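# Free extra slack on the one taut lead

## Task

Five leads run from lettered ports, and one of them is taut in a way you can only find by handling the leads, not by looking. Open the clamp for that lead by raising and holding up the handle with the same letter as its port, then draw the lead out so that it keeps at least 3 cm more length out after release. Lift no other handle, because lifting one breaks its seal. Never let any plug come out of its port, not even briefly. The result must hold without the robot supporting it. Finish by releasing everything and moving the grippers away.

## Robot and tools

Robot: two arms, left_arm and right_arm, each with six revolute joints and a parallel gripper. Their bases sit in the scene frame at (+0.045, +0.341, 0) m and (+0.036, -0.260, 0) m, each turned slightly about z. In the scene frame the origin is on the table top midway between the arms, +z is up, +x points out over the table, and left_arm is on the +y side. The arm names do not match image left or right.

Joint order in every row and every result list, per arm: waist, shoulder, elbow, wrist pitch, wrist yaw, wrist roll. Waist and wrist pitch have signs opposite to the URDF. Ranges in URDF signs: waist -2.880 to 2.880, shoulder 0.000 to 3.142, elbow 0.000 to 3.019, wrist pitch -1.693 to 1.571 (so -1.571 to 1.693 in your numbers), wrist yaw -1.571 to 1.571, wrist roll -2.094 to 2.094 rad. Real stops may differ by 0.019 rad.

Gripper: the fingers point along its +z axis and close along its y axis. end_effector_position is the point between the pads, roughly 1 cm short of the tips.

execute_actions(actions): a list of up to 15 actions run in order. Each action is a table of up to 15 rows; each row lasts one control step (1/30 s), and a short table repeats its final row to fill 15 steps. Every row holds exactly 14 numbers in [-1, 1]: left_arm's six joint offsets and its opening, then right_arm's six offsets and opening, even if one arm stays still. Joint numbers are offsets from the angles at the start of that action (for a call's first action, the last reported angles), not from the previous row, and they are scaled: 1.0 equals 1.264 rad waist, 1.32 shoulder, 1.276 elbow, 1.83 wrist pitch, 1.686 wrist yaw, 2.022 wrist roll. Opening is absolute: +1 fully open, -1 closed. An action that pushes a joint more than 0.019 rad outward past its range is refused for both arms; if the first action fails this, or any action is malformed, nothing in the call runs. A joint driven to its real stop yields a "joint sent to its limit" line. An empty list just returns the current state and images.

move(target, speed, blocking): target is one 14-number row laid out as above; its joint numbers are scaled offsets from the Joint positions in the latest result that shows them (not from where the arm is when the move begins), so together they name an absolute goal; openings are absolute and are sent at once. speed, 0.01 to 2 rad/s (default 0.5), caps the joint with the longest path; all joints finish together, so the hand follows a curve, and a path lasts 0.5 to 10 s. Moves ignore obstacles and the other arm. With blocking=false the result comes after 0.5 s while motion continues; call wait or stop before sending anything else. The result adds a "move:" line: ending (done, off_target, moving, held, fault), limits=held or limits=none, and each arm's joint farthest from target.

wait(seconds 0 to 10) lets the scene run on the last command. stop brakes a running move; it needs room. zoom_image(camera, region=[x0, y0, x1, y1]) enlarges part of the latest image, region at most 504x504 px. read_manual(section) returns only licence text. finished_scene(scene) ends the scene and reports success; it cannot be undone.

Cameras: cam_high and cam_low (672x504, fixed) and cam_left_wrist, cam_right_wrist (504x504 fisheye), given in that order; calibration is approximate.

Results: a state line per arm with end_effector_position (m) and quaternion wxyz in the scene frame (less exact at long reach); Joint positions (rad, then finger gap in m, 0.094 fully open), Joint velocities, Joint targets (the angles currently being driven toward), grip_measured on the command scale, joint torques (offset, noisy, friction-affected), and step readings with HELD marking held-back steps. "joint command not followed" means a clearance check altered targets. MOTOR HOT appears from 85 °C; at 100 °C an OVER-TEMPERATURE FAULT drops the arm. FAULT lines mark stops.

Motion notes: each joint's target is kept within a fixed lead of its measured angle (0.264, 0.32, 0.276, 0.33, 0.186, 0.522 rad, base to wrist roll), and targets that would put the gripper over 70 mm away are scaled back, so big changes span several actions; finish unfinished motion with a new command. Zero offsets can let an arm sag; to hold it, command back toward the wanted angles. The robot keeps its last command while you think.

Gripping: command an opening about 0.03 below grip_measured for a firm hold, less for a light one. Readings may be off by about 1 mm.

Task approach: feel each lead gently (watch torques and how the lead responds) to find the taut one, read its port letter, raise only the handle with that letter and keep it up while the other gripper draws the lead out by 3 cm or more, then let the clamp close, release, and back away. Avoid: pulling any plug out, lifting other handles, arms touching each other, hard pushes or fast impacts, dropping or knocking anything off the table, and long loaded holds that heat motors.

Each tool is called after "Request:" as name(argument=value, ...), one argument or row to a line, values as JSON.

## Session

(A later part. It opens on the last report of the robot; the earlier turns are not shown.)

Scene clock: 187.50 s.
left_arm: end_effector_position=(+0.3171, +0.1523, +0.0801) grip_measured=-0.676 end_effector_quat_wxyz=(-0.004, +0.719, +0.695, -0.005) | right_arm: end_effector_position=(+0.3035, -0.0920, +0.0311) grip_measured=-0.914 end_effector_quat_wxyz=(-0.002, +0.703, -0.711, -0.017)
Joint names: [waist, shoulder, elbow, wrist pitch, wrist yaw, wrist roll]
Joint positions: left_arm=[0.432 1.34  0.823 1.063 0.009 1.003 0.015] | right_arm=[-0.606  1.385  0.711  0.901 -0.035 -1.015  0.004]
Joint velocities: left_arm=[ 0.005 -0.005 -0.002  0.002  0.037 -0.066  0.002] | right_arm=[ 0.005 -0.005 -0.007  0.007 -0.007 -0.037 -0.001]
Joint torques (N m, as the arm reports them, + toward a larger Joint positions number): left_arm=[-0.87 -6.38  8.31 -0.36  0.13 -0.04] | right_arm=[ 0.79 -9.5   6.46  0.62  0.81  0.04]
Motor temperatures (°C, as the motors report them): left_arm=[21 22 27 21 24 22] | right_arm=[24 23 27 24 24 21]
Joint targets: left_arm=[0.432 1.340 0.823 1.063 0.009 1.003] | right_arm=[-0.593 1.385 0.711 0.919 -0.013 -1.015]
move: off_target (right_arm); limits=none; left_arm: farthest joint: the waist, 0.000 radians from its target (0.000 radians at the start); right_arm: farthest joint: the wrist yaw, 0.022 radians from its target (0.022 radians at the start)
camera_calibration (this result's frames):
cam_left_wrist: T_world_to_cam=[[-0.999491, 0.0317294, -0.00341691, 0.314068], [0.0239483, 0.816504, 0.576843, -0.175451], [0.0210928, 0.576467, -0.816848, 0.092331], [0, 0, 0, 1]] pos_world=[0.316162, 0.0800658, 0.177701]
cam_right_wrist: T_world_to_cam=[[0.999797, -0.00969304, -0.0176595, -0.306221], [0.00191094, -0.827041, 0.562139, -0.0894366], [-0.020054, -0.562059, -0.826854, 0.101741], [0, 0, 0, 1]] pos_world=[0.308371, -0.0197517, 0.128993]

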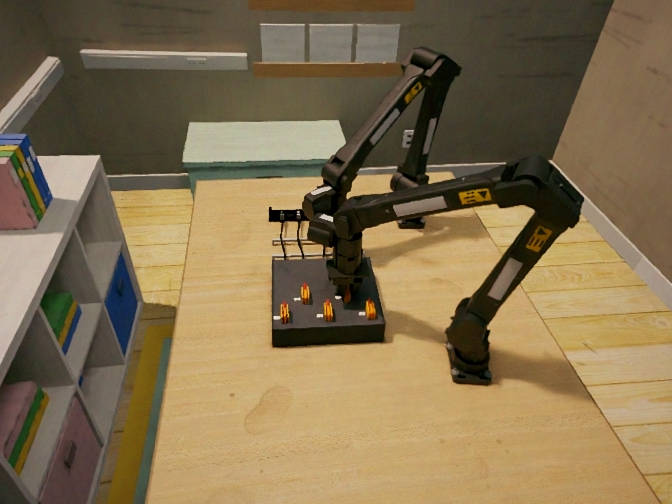

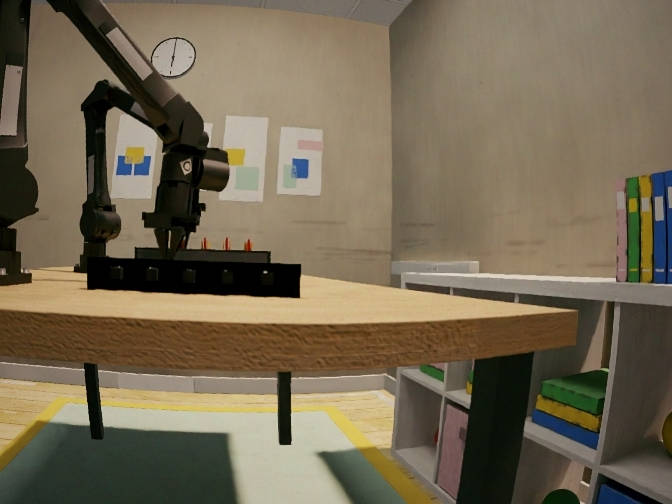

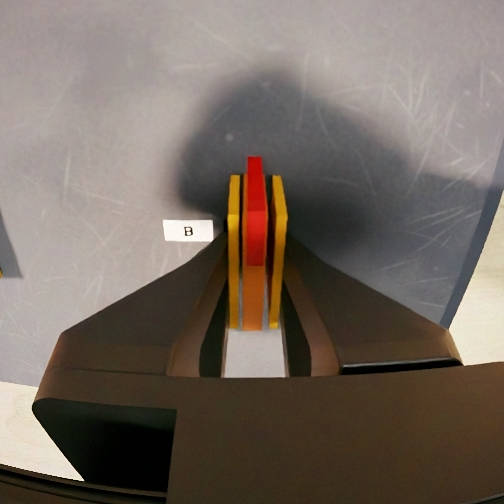

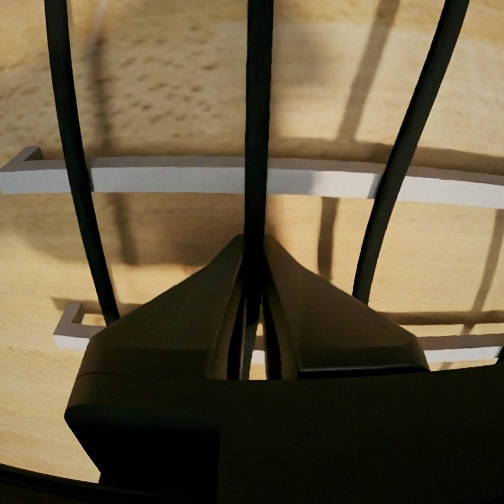

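Request:
move(
  target=[0,0,0,0,0,0,-0.78, 0.01,0,0,0.01,0.013,0,-0.94],
)

Request:
move(
  target=[0,-0.024,0.062,0.03,0,0,-0.78, 0.03,0,0,0.025,0.02,0,-0.94],
  speed=0.06,
)

Scene clock: 191.37 s.
left_arm: end_effector_position=(+0.3177, +0.1523, +0.0801) grip_measured=-0.767 end_effector_quat_wxyz=(-0.003, +0.722, +0.691, -0.004) | right_arm: end_effector_position=(+0.3035, -0.0920, +0.0311) grip_measured=-0.914 end_effector_quat_wxyz=(-0.002, +0.703, -0.711, -0.017)
Joint names: [waist, shoulder, elbow, wrist pitch, wrist yaw, wrist roll]
Joint positions: left_arm=[0.432 1.34  0.823 1.061 0.007 1.013 0.011] | right_arm=[-0.606  1.385  0.711  0.901 -0.035 -1.015  0.004]
Joint velocities: left_arm=[ 0.015  0.005 -0.017  0.012  0.022 -0.066 -0.   ] | right_arm=[ 0.005 -0.024  0.002  0.012 -0.022 -0.022 -0.002]
Joint torques (N m, as the arm reports them, + toward a larger Joint positions number): left_arm=[-0.88 -6.42  8.33 -0.27  0.18 -0.15] | right_arm=[ 0.97 -9.43  6.51  0.56  0.76  0.03]
Motor temperatures (°C, as the motors report them): left_arm=[21 23 27 21 24 22] | right_arm=[24 23 27 24 24 21]
Joint targets: left_arm=[0.432 1.340 0.823 1.063 0.009 1.003] | right_arm=[-0.593 1.385 0.711 0.919 -0.013 -1.015]
move: off_target (right_arm); limits=none; left_arm: farthest joint: the wrist roll, 0.010 radians from its target (0.000 radians at the start); right_arm: farthest joint: the wrist yaw, 0.021 radians from its target (0.022 radians at the start)
camera_calibration (this result's frames):
cam_left_wrist: T_world_to_cam=[[-0.999113, 0.0416586, -0.00606754, 0.31322], [0.0305188, 0.816015, 0.577224, -0.177508], [0.0289975, 0.576527, -0.816563, 0.0897673], [0, 0, 0, 1]] pos_world=[0.315757, 0.0800478, 0.177663]
cam_right_wrist: T_world_to_cam=[[0.999804, -0.00931586, -0.0174589, -0.306164], [0.00211658, -0.826856, 0.562409, -0.0894511], [-0.0196753, -0.562336, -0.826675, 0.101618], [0, 0, 0, 1]] pos_world=[0.308293, -0.019672, 0.128968]

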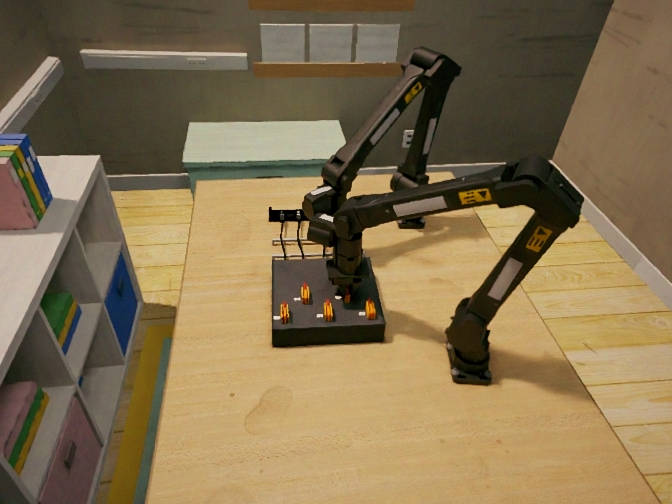

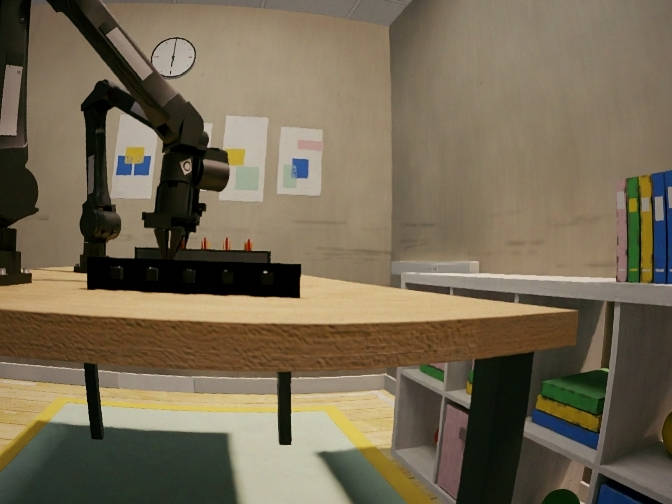

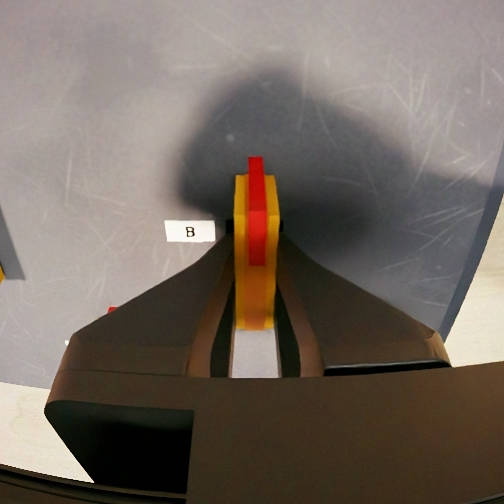

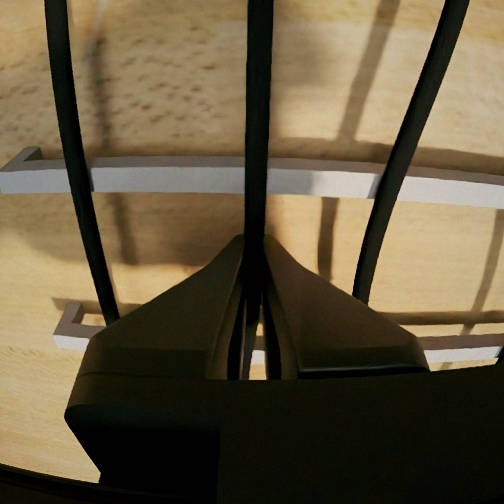

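Scene clock: 192.90 s.
left_arm: end_effector_position=(+0.3178, +0.1522, +0.0821) grip_measured=-0.768 end_effector_quat_wxyz=(-0.005, +0.724, +0.690, -0.005) | right_arm: end_effector_position=(+0.3039, -0.0927, +0.0311) grip_measured=-0.914 end_effector_quat_wxyz=(-0.002, +0.702, -0.712, -0.017)
Joint names: [waist, shoulder, elbow, wrist pitch, wrist yaw, wrist roll]
Joint positions: left_arm=[0.432 1.34  0.829 1.071 0.007 1.017 0.011] | right_arm=[-0.604  1.385  0.711  0.901 -0.033 -1.015  0.004]
Joint velocities: left_arm=[ 0.015 -0.015 -0.012  0.012  0.037 -0.051 -0.001] | right_arm=[ 0.015 -0.034  0.002 -0.007  0.007  0.066 -0.001]
Joint torques (N m, as the arm reports them, + toward a larger Joint positions number): left_arm=[-0.86 -8.46 15.1   1.83  0.11 -0.09] | right_arm=[ 2.08 -9.53  6.53  1.83  1.2   0.05]
Motor temperatures (°C, as the motors report them): left_arm=[21 23 28 21 24 22] | right_arm=[24 23 27 24 24 21]
Joint targets: left_arm=[0.432 1.308 0.902 1.116 0.007 1.013] | right_arm=[-0.568 1.385 0.711 0.946 -0.001 -1.015]
move: off_target (left_arm, right_arm); limits=none; left_arm: farthest joint: the elbow, 0.073 radians from its target (0.079 radians at the start); right_arm: farthest joint: the wrist pitch, 0.046 radians from its target (0.046 radians at the start)
camera_calibration (this result's frames):
cam_left_wrist: T_world_to_cam=[[-0.998961, 0.0454788, -0.00283387, 0.312514], [0.0354466, 0.814667, 0.578844, -0.180089], [0.0286338, 0.578142, -0.815433, 0.0912732], [0, 0, 0, 1]] pos_world=[0.315959, 0.0797308, 0.179556]
cam_right_wrist: T_world_to_cam=[[0.999798, -0.0112391, -0.0166564, -0.306829], [0.0001009, -0.826123, 0.563489, -0.0894077], [-0.0200934, -0.563377, -0.825955, 0.101214], [0, 0, 0, 1]] pos_world=[0.30881, -0.0202883, 0.128868]

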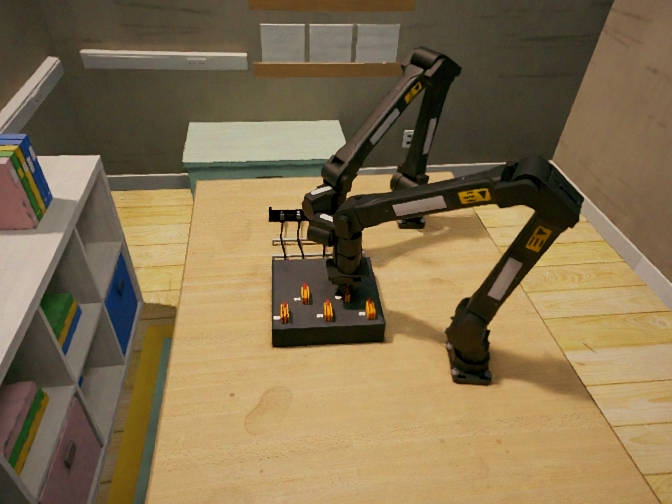

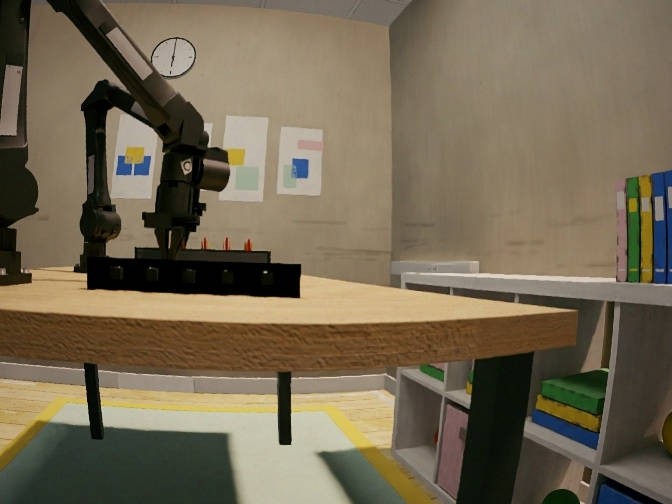

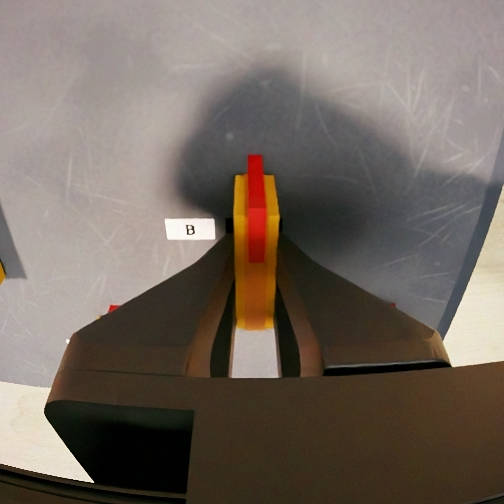

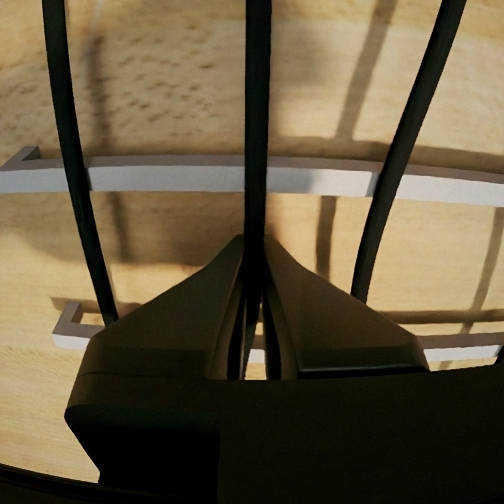

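Needs more force and firmer grip.

Request:
move(
  target=[0,-0.065,0.1,0.025,0,0,-0.81, 0.03,0,0,0.025,0.02,0,-0.94],
  speed=0.08,
)

Scene clock: 196.73 s.
left_arm: end_effector_position=(+0.3185, +0.1517, +0.0830) grip_measured=-0.778 end_effector_quat_wxyz=(-0.004, +0.724, +0.689, -0.004) | right_arm: end_effector_position=(+0.3040, -0.0928, +0.0311) grip_measured=-0.914 end_effector_quat_wxyz=(-0.002, +0.702, -0.712, -0.017)
Joint names: [waist, shoulder, elbow, wrist pitch, wrist yaw, wrist roll]
Joint positions: left_arm=[0.432 1.339 0.831 1.071 0.007 1.019 0.01 ] | right_arm=[-0.604  1.385  0.711  0.901 -0.033 -1.015  0.004]
Joint velocities: left_arm=[ 0.015 -0.015  0.012  0.002 -0.022 -0.007  0.   ] | right_arm=[ 0.005  0.005  0.002 -0.007 -0.051  0.066  0.001]
Joint torques (N m, as the arm reports them, + toward a larger Joint positions number): left_arm=[ -0.88 -11.36  18.95   1.67   0.11  -0.06] | right_arm=[ 2.27 -9.51  6.46  1.84  1.25  0.04]
Motor temperatures (°C, as the motors report them): left_arm=[21 23 28 21 24 22] | right_arm=[24 23 26 24 25 21]
Joint targets: left_arm=[0.432 1.262 0.945 1.113 0.007 1.017] | right_arm=[-0.566 1.385 0.711 0.947 0.001 -1.015]
move: off_target (left_arm, right_arm); limits=none; left_arm: farthest joint: the elbow, 0.126 radians from its target (0.128 radians at the start); right_arm: farthest joint: the wrist pitch, 0.046 radians from its target (0.046 radians at the start)
camera_calibration (this result's frames):
cam_left_wrist: T_world_to_cam=[[-0.998846, 0.0477589, -0.00510432, 0.313053], [0.0360392, 0.815476, 0.577668, -0.180433], [0.0317512, 0.576818, -0.816256, 0.0915181], [0, 0, 0, 1]] pos_world=[0.316289, 0.0793984, 0.18053]
cam_right_wrist: T_world_to_cam=[[0.999794, -0.0116205, -0.0166564, -0.306928], [-0.000214246, -0.826123, 0.563489, -0.0893963], [-0.0203083, -0.56337, -0.825955, 0.101224], [0, 0, 0, 1]] pos_world=[0.308901, -0.0203924, 0.128868]

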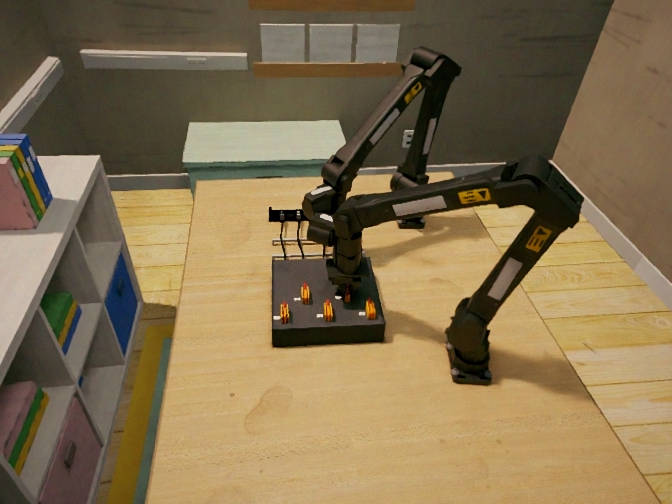

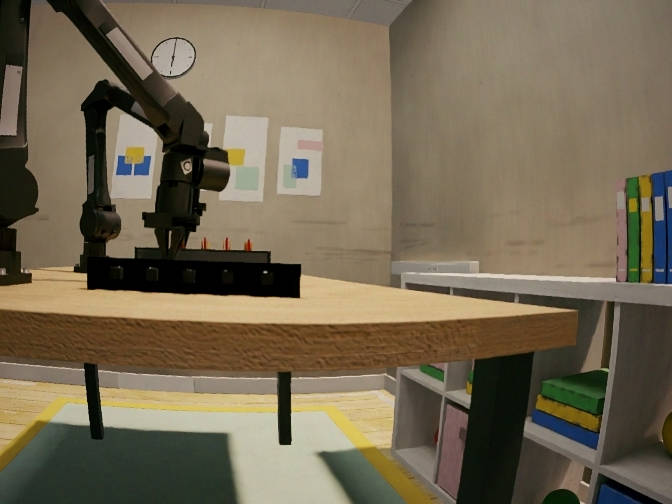

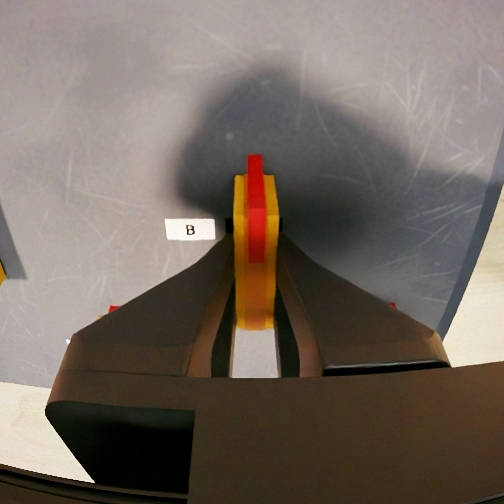

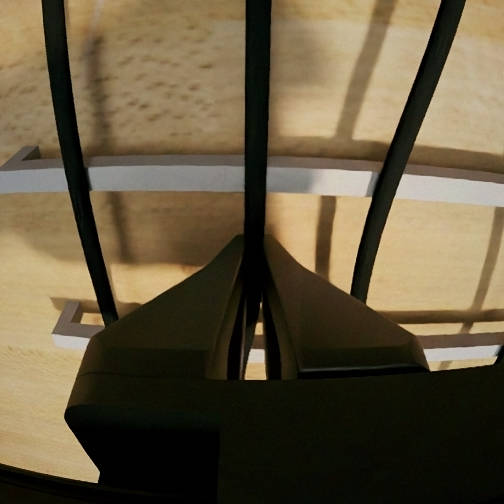

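Request:
move(
  target=[0,0.01,0,0,0,0,-0.81, 0,0,0,0,0,0,-0.94],
  speed=0.08,
)

Request:
move(
  target=[0,-0.065,0.07,0.025,0,0,-0.81, 0,0,0,0,0,0,-0.94],
  speed=0.08,
)

Scene clock: 202.53 s.
left_arm: end_effector_position=(+0.3178, +0.1522, +0.0802) grip_measured=-0.778 end_effector_quat_wxyz=(-0.006, +0.725, +0.689, -0.005) | right_arm: end_effector_position=(+0.3033, -0.0916, +0.0311) grip_measured=-0.914 end_effector_quat_wxyz=(-0.003, +0.702, -0.711, -0.020)
Joint names: [waist, shoulder, elbow, wrist pitch, wrist yaw, wrist roll]
Joint positions: left_arm=[0.432 1.345 0.827 1.068 0.007 1.019 0.01 ] | right_arm=[-0.605  1.385  0.711  0.901 -0.04  -1.015  0.004]
Joint velocities: left_arm=[ 0.005 -0.005  0.007  0.002  0.007 -0.037 -0.001] | right_arm=[ 0.005 -0.005 -0.022  0.002  0.007 -0.007  0.001]
Joint torques (N m, as the arm reports them, + toward a larger Joint positions number): left_arm=[-0.85 -5.91  8.61 -0.18  0.11 -0.05] | right_arm=[-0.31 -9.65  6.59 -0.3   0.21  0.05]
Motor temperatures (°C, as the motors report them): left_arm=[21 23 30 21 24 22] | right_arm=[24 23 26 24 25 21]
Joint targets: left_arm=[0.432 1.352 0.831 1.071 0.007 1.019] | right_arm=[-0.604 1.385 0.711 0.901 -0.033 -1.015]
move: done; limits=none; left_arm: farthest joint: the shoulder, 0.008 radians from its target (0.013 radians at the start); right_arm: farthest joint: the wrist yaw, 0.007 radians from its target (0.000 radians at the start)
camera_calibration (this result's frames):
cam_left_wrist: T_world_to_cam=[[-0.99884, 0.0481484, -0.000561249, 0.311844], [0.0388987, 0.813715, 0.579961, -0.180031], [0.0283809, 0.579267, -0.814644, 0.0895307], [0, 0, 0, 1]] pos_world=[0.315944, 0.0796172, 0.177522]
cam_right_wrist: T_world_to_cam=[[0.999737, -0.0107765, -0.0202672, -0.305969], [0.00238405, -0.829422, 0.558618, -0.0893561], [-0.02283, -0.558519, -0.829177, 0.103238], [0, 0, 0, 1]] pos_world=[0.308458, -0.0197506, 0.129318]

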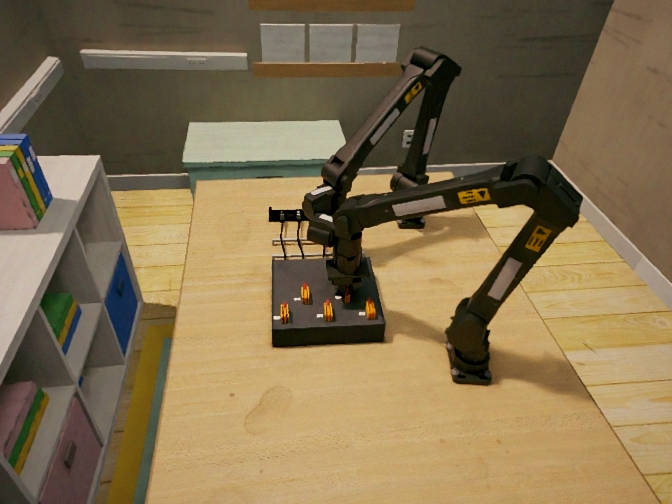

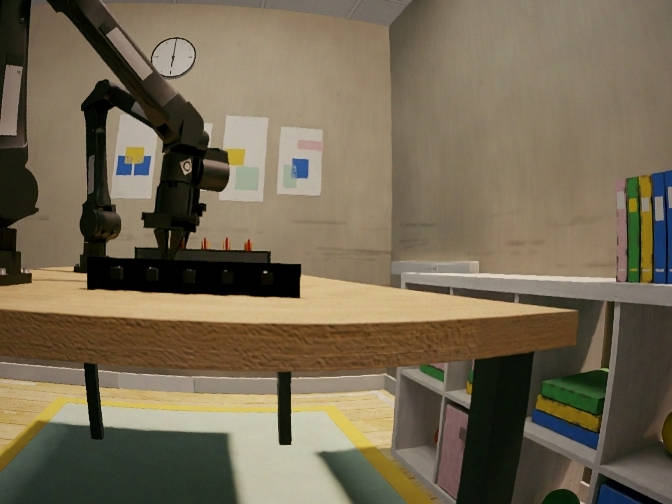

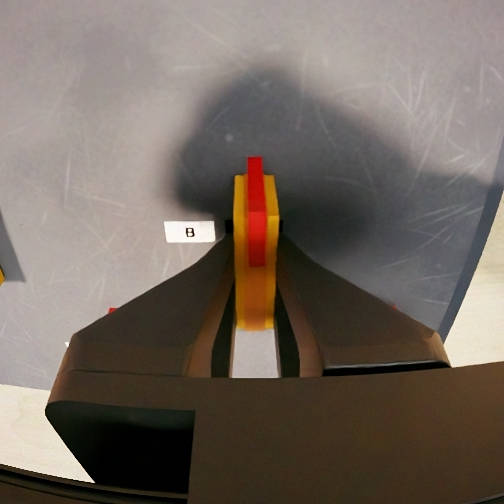

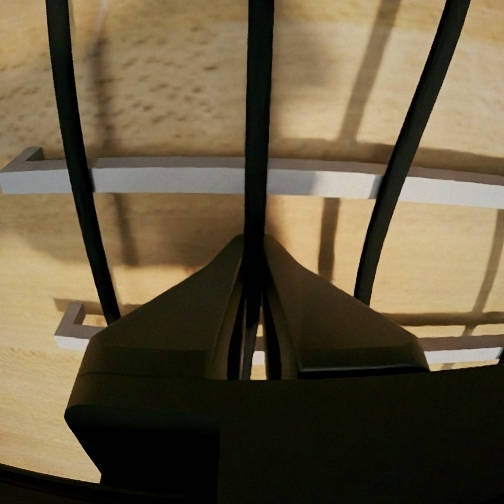

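Scene clock: 203.87 s.
left_arm: end_effector_position=(+0.3181, +0.1520, +0.0825) grip_measured=-0.778 end_effector_quat_wxyz=(-0.003, +0.725, +0.689, -0.004) | right_arm: end_effector_position=(+0.3031, -0.0914, +0.0311) grip_measured=-0.914 end_effector_quat_wxyz=(-0.003, +0.702, -0.711, -0.021)
Joint names: [waist, shoulder, elbow, wrist pitch, wrist yaw, wrist roll]
Joint positions: left_arm=[0.432 1.337 0.828 1.069 0.007 1.02  0.01 ] | right_arm=[-0.605  1.385  0.711  0.901 -0.041 -1.015  0.004]
Joint velocities: left_arm=[ 0.005 -0.005  0.012 -0.002  0.022  0.037  0.   ] | right_arm=[ 0.005 -0.005  0.002 -0.007 -0.007 -0.037  0.001]
Joint torques (N m, as the arm reports them, + toward a larger Joint positions number): left_arm=[ -0.86 -11.39  16.6    1.83   0.11  -0.05] | right_arm=[-0.09 -9.34  6.46 -0.31 -0.04  0.04]
Motor temperatures (°C, as the motors report them): left_arm=[21 23 30 21 24 22] | right_arm=[24 23 26 24 25 21]
Joint targets: left_arm=[0.432 1.259 0.917 1.114 0.007 1.020] | right_arm=[-0.605 1.385 0.711 0.901 -0.040 -1.015]
move: off_target (left_arm); limits=none; left_arm: farthest joint: the elbow, 0.088 radians from its target (0.089 radians at the start); right_arm: farthest joint: the wrist yaw, 0.001 radians from its target (0.000 radians at the start)
camera_calibration (this result's frames):
cam_left_wrist: T_world_to_cam=[[-0.998802, 0.0485159, -0.00640359, 0.312544], [0.0359348, 0.815951, 0.577003, -0.180418], [0.0332188, 0.576081, -0.816717, 0.0906829], [0, 0, 0, 1]] pos_world=[0.31564, 0.0798081, 0.180165]
cam_right_wrist: T_world_to_cam=[[0.99972, -0.0107555, -0.0210695, -0.305799], [0.00281902, -0.830151, 0.557532, -0.0893403], [-0.0234874, -0.557435, -0.829888, 0.10369], [0, 0, 0, 1]] pos_world=[0.308401, -0.0196546, 0.129418]

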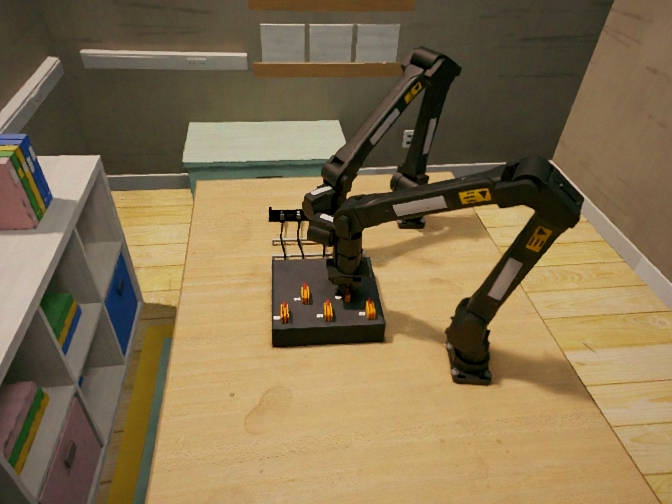

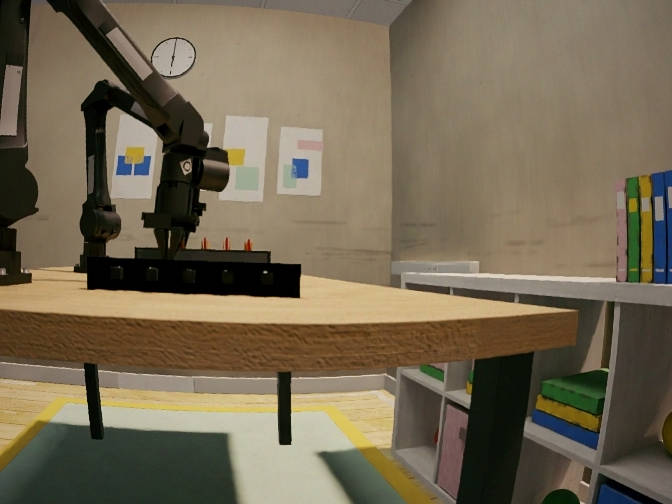

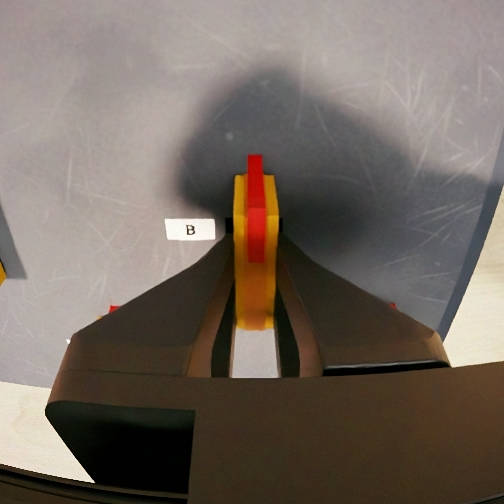

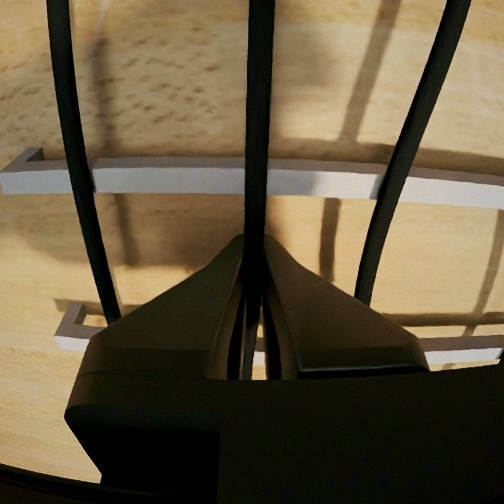

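Request:
move(
  target=[0,-0.075,0.08,0.065,0,0,-0.82, 0,0,0,0,0,0,-0.94],
  speed=0.06,
)

Scene clock: 209.57 s.
left_arm: end_effector_position=(+0.3179, +0.1522, +0.0909) grip_measured=-0.778 end_effector_quat_wxyz=(-0.004, +0.725, +0.689, -0.004) | right_arm: end_effector_position=(+0.3031, -0.0913, +0.0311) grip_measured=-0.914 end_effector_quat_wxyz=(-0.003, +0.702, -0.711, -0.021)
Joint names: [waist, shoulder, elbow, wrist pitch, wrist yaw, wrist roll]
Joint positions: left_arm=[0.432 1.326 0.842 1.097 0.007 1.021 0.01 ] | right_arm=[-0.605  1.385  0.711  0.901 -0.042 -1.015  0.004]
Joint velocities: left_arm=[ 0.005 -0.015 -0.007  0.007 -0.022  0.066  0.   ] | right_arm=[-0.005  0.015 -0.017 -0.002  0.022 -0.007 -0.   ]
Joint torques (N m, as the arm reports them, + toward a larger Joint positions number): left_arm=[ -0.85 -12.    16.57   4.06   0.11  -0.05] | right_arm=[-0.49 -9.35  6.52 -0.32 -0.09  0.05]
Motor temperatures (°C, as the motors report them): left_arm=[21 23 31 21 24 22] | right_arm=[24 23 26 24 25 21]
Joint targets: left_arm=[0.432 1.238 0.930 1.188 0.007 1.020] | right_arm=[-0.605 1.385 0.711 0.901 -0.041 -1.015]
move: off_target (left_arm); limits=none; left_arm: farthest joint: the wrist pitch, 0.091 radians from its target (0.119 radians at the start); right_arm: farthest joint: the wrist yaw, 0.001 radians from its target (0.000 radians at the start)
camera_calibration (this result's frames):
cam_left_wrist: T_world_to_cam=[[-0.998776, 0.0492858, -0.00413172, 0.31205], [0.0378282, 0.815055, 0.578147, -0.185902], [0.031862, 0.577283, -0.815922, 0.0975855], [0, 0, 0, 1]] pos_world=[0.315591, 0.0798064, 0.18839]
cam_right_wrist: T_world_to_cam=[[0.999716, -0.0107501, -0.0212701, -0.305757], [0.00292763, -0.830333, 0.55726, -0.0893362], [-0.0236519, -0.557164, -0.830065, 0.103803], [0, 0, 0, 1]] pos_world=[0.308386, -0.0196306, 0.129443]

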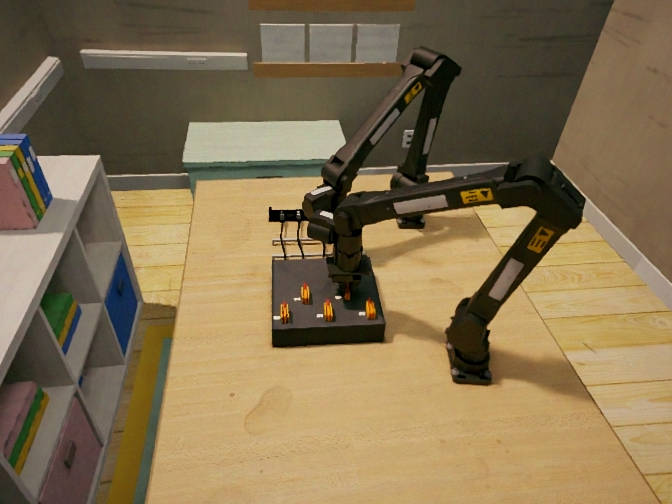

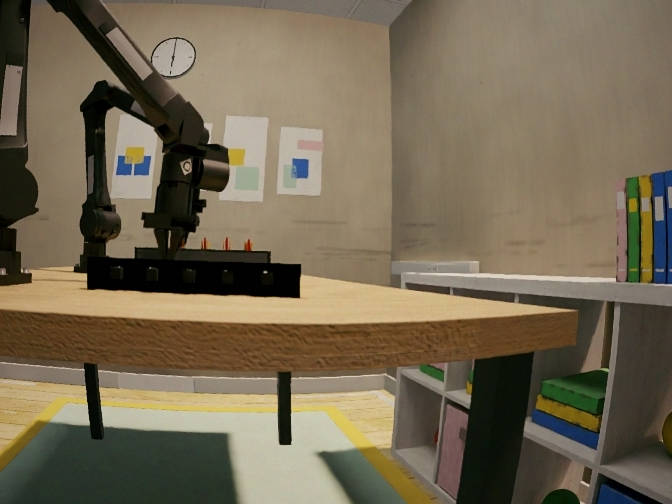

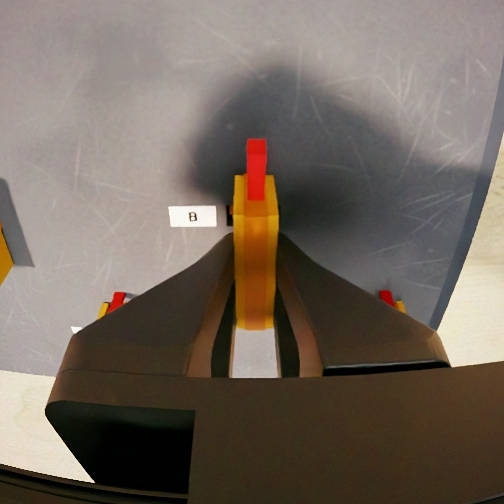

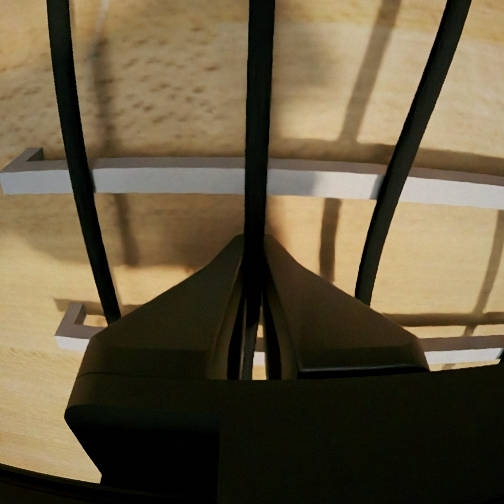

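Request:
execute_actions(
  actions=[
    [[0,-0.075,0.08,0.06,0,0,-0.82,0.005,0,0,0.003,0.003,0,-0.94],[0,-0.075,0.08,0.06,0,0,-0.82,0.01,0,0,0.006,0.006,0,-0.94],[0,-0.075,0.08,0.06,0,0,-0.82,0.015,0,0,0.009,0.009,0,-0.94],[0,-0.075,0.08,0.06,0,0,-0.82,0.02,0,0,0.012,0.012,0,-0.94],[0,-0.075,0.08,0.06,0,0,-0.82,0.025,0,0,0.015,0.015,0,-0.94],[0,-0.075,0.08,0.06,0,0,-0.82,0.03,0,0,0.018,0.018,0,-0.94],[0,-0.075,0.08,0.06,0,0,-0.82,0.035,0,0,0.021,0.021,0,-0.94],[0,-0.075,0.08,0.06,0,0,-0.82,0.04,0,0,0.025,0.025,0,-0.94]],
  ],
)

Request:
wait(
  seconds=0.5,
)

Scene clock: 216.70 s.
left_arm: end_effector_position=(+0.3179, +0.1521, +0.0914) grip_measured=-0.778 end_effector_quat_wxyz=(-0.005, +0.725, +0.689, -0.004) | right_arm: end_effector_position=(+0.3066, -0.1026, +0.0311) grip_measured=-0.914 end_effector_quat_wxyz=(+0.005, +0.693, -0.721, -0.013)
Joint names: [waist, shoulder, elbow, wrist pitch, wrist yaw, wrist roll]
Joint positions: left_arm=[0.432 1.326 0.844 1.099 0.007 1.021 0.01 ] | right_arm=[-0.578  1.385  0.711  0.912 -0.023 -1.015  0.004]
Joint velocities: left_arm=[-0.005  0.005 -0.007  0.022 -0.007  0.022 -0.   ] | right_arm=[-0.015 -0.005 -0.002 -0.012 -0.007  0.022 -0.001]
Joint torques (N m, as the arm reports them, + toward a larger Joint positions number): left_arm=[ -0.87 -12.68  17.8    4.9    0.11  -0.05] | right_arm=[ 1.67 -9.15  6.47  1.18  0.85  0.04]
Motor temperatures (°C, as the motors report them): left_arm=[21 23 31 21 24 22] | right_arm=[24 23 27 24 24 21]
Joint targets: left_arm=[0.432 1.227 0.945 1.207 0.007 1.021] | right_arm=[-0.554 1.385 0.711 0.946 0.000 -1.015]
Step readings (joint positions):
0: left_arm=[0.432 1.326 0.842 1.097 0.007 1.021] | right_arm=[-0.605 1.385 0.711 0.901 -0.042 -1.015]
1: left_arm=[0.432 1.326 0.843 1.098 0.007 1.021] | right_arm=[-0.605 1.385 0.711 0.901 -0.042 -1.015]
2: left_arm=[0.432 1.326 0.844 1.099 0.007 1.021] | right_arm=[-0.605 1.385 0.711 0.901 -0.041 -1.015]
4: left_arm=[0.432 1.326 0.844 1.099 0.007 1.021] | right_arm=[-0.604 1.385 0.711 0.901 -0.040 -1.015]
8: left_arm=[0.432 1.326 0.844 1.099 0.007 1.021] | right_arm=[-0.597 1.385 0.711 0.902 -0.031 -1.015]
15: Joint positions above
camera_calibration (this result's frames):
cam_left_wrist: T_world_to_cam=[[-0.998779, 0.0492874, -0.00348219, 0.312064], [0.038192, 0.814806, 0.578475, -0.186274], [0.0313488, 0.577635, -0.815693, 0.0981219], [0, 0, 0, 1]] pos_world=[0.315721, 0.0797172, 0.188879]
cam_right_wrist: T_world_to_cam=[[0.999078, -0.0373413, -0.021171, -0.31191], [-0.0183715, -0.817721, 0.575322, -0.0913989], [-0.0387953, -0.574403, -0.817653, 0.100033], [0, 0, 0, 1]] pos_world=[0.313824, -0.0289264, 0.127773]

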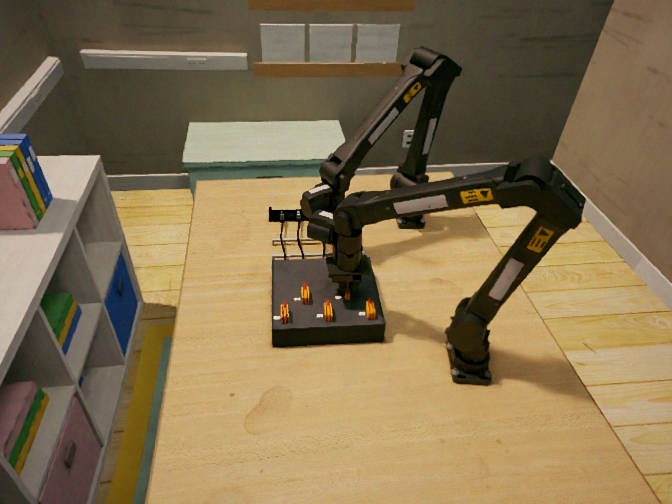

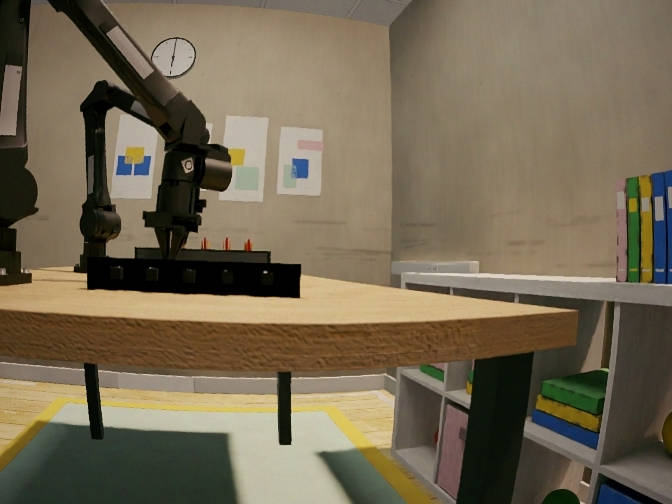

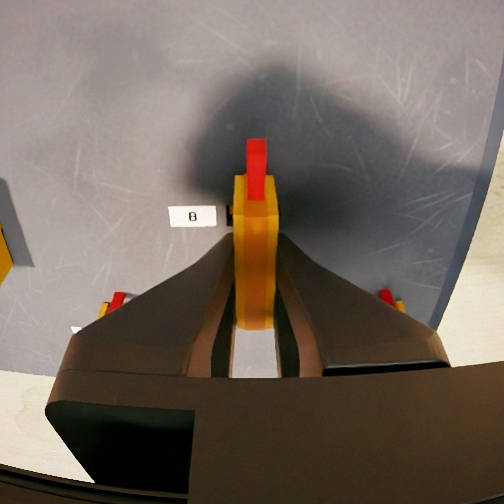

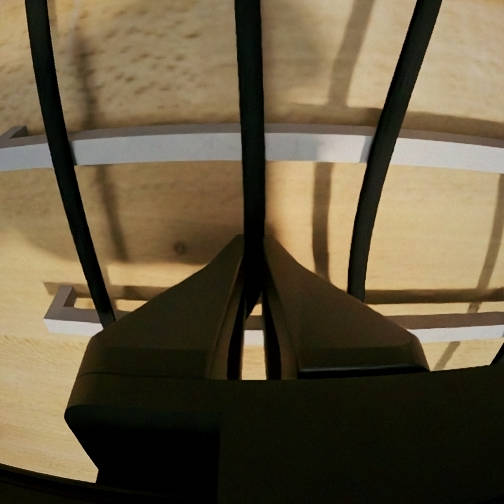

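Scene clock: 217.20 s.
left_arm: end_effector_position=(+0.3179, +0.1521, +0.0914) grip_measured=-0.778 end_effector_quat_wxyz=(-0.005, +0.725, +0.689, -0.004) | right_arm: end_effector_position=(+0.3065, -0.1026, +0.0311) grip_measured=-0.914 end_effector_quat_wxyz=(+0.005, +0.693, -0.721, -0.013)
Joint names: [waist, shoulder, elbow, wrist pitch, wrist yaw, wrist roll]
Joint positions: left_arm=[0.432 1.326 0.844 1.099 0.007 1.021 0.01 ] | right_arm=[-0.578  1.385  0.711  0.913 -0.023 -1.015  0.004]
Joint velocities: left_arm=[ 0.015 -0.015 -0.022  0.012  0.037 -0.037 -0.001] | right_arm=[ 0.015  0.005  0.007  0.007 -0.022  0.022 -0.   ]
Joint torques (N m, as the arm reports them, + toward a larger Joint positions number): left_arm=[ -0.85 -12.68  17.8    4.88   0.11  -0.04] | right_arm=[ 1.45 -9.38  6.5   1.28  0.83  0.05]
Motor temperatures (°C, as the motors report them): left_arm=[21 23 32 21 24 22] | right_arm=[24 23 27 24 24 21]
Joint targets: left_arm=[0.432 1.227 0.945 1.207 0.007 1.021] | right_arm=[-0.554 1.385 0.711 0.946 0.000 -1.015]
wait: 0.50 s; at rest by 0.17 s
camera_calibration (this result's frames):
cam_left_wrist: T_world_to_cam=[[-0.998779, 0.0492874, -0.00348219, 0.312064], [0.038192, 0.814806, 0.578475, -0.186274], [0.0313488, 0.577635, -0.815693, 0.0981219], [0, 0, 0, 1]] pos_world=[0.315721, 0.0797172, 0.188879]
cam_right_wrist: T_world_to_cam=[[0.999071, -0.0373454, -0.0214954, -0.311819], [-0.0181807, -0.817612, 0.575482, -0.0914915], [-0.0390665, -0.574557, -0.817532, 0.100068], [0, 0, 0, 1]] pos_world=[0.313775, -0.0289545, 0.127758]

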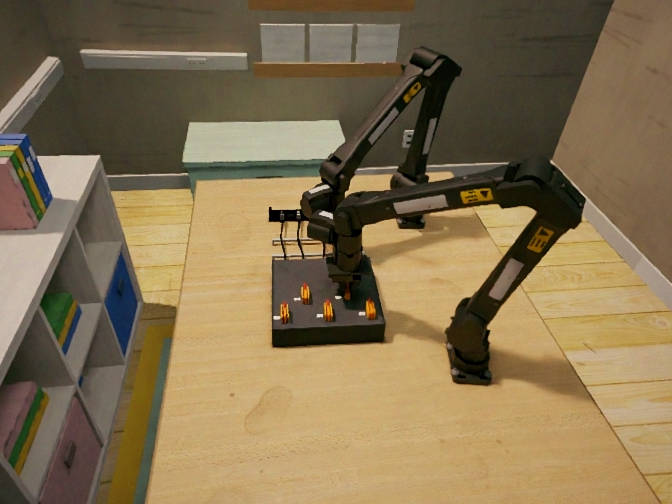

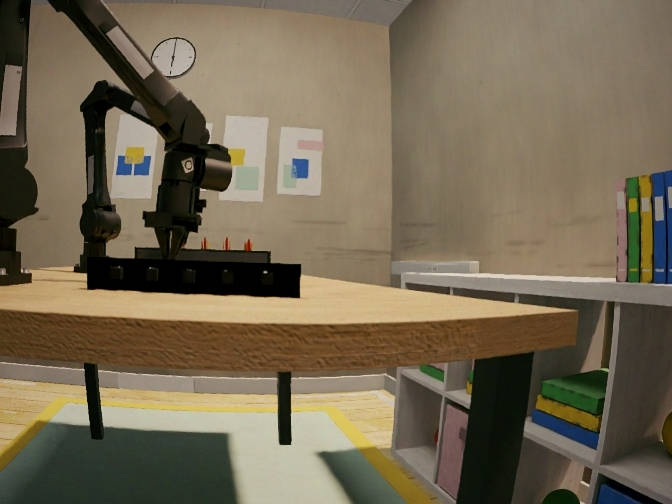

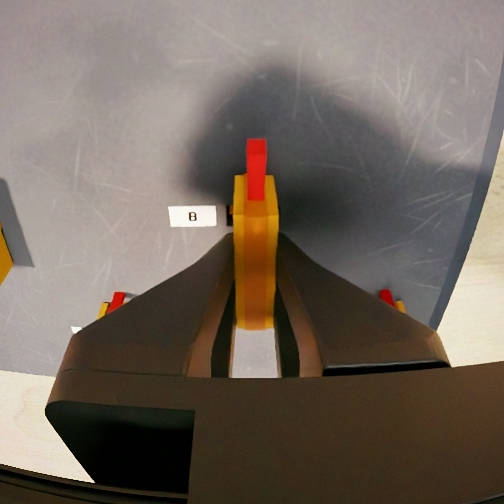

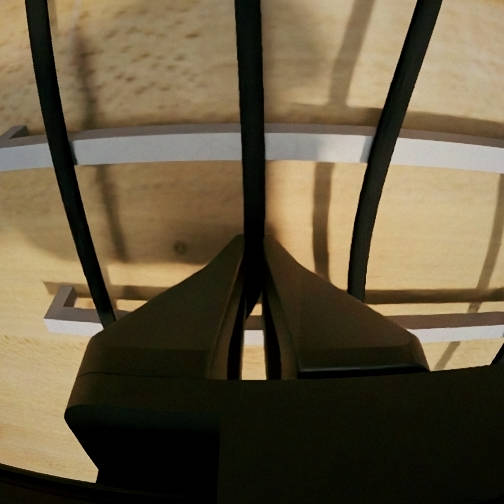

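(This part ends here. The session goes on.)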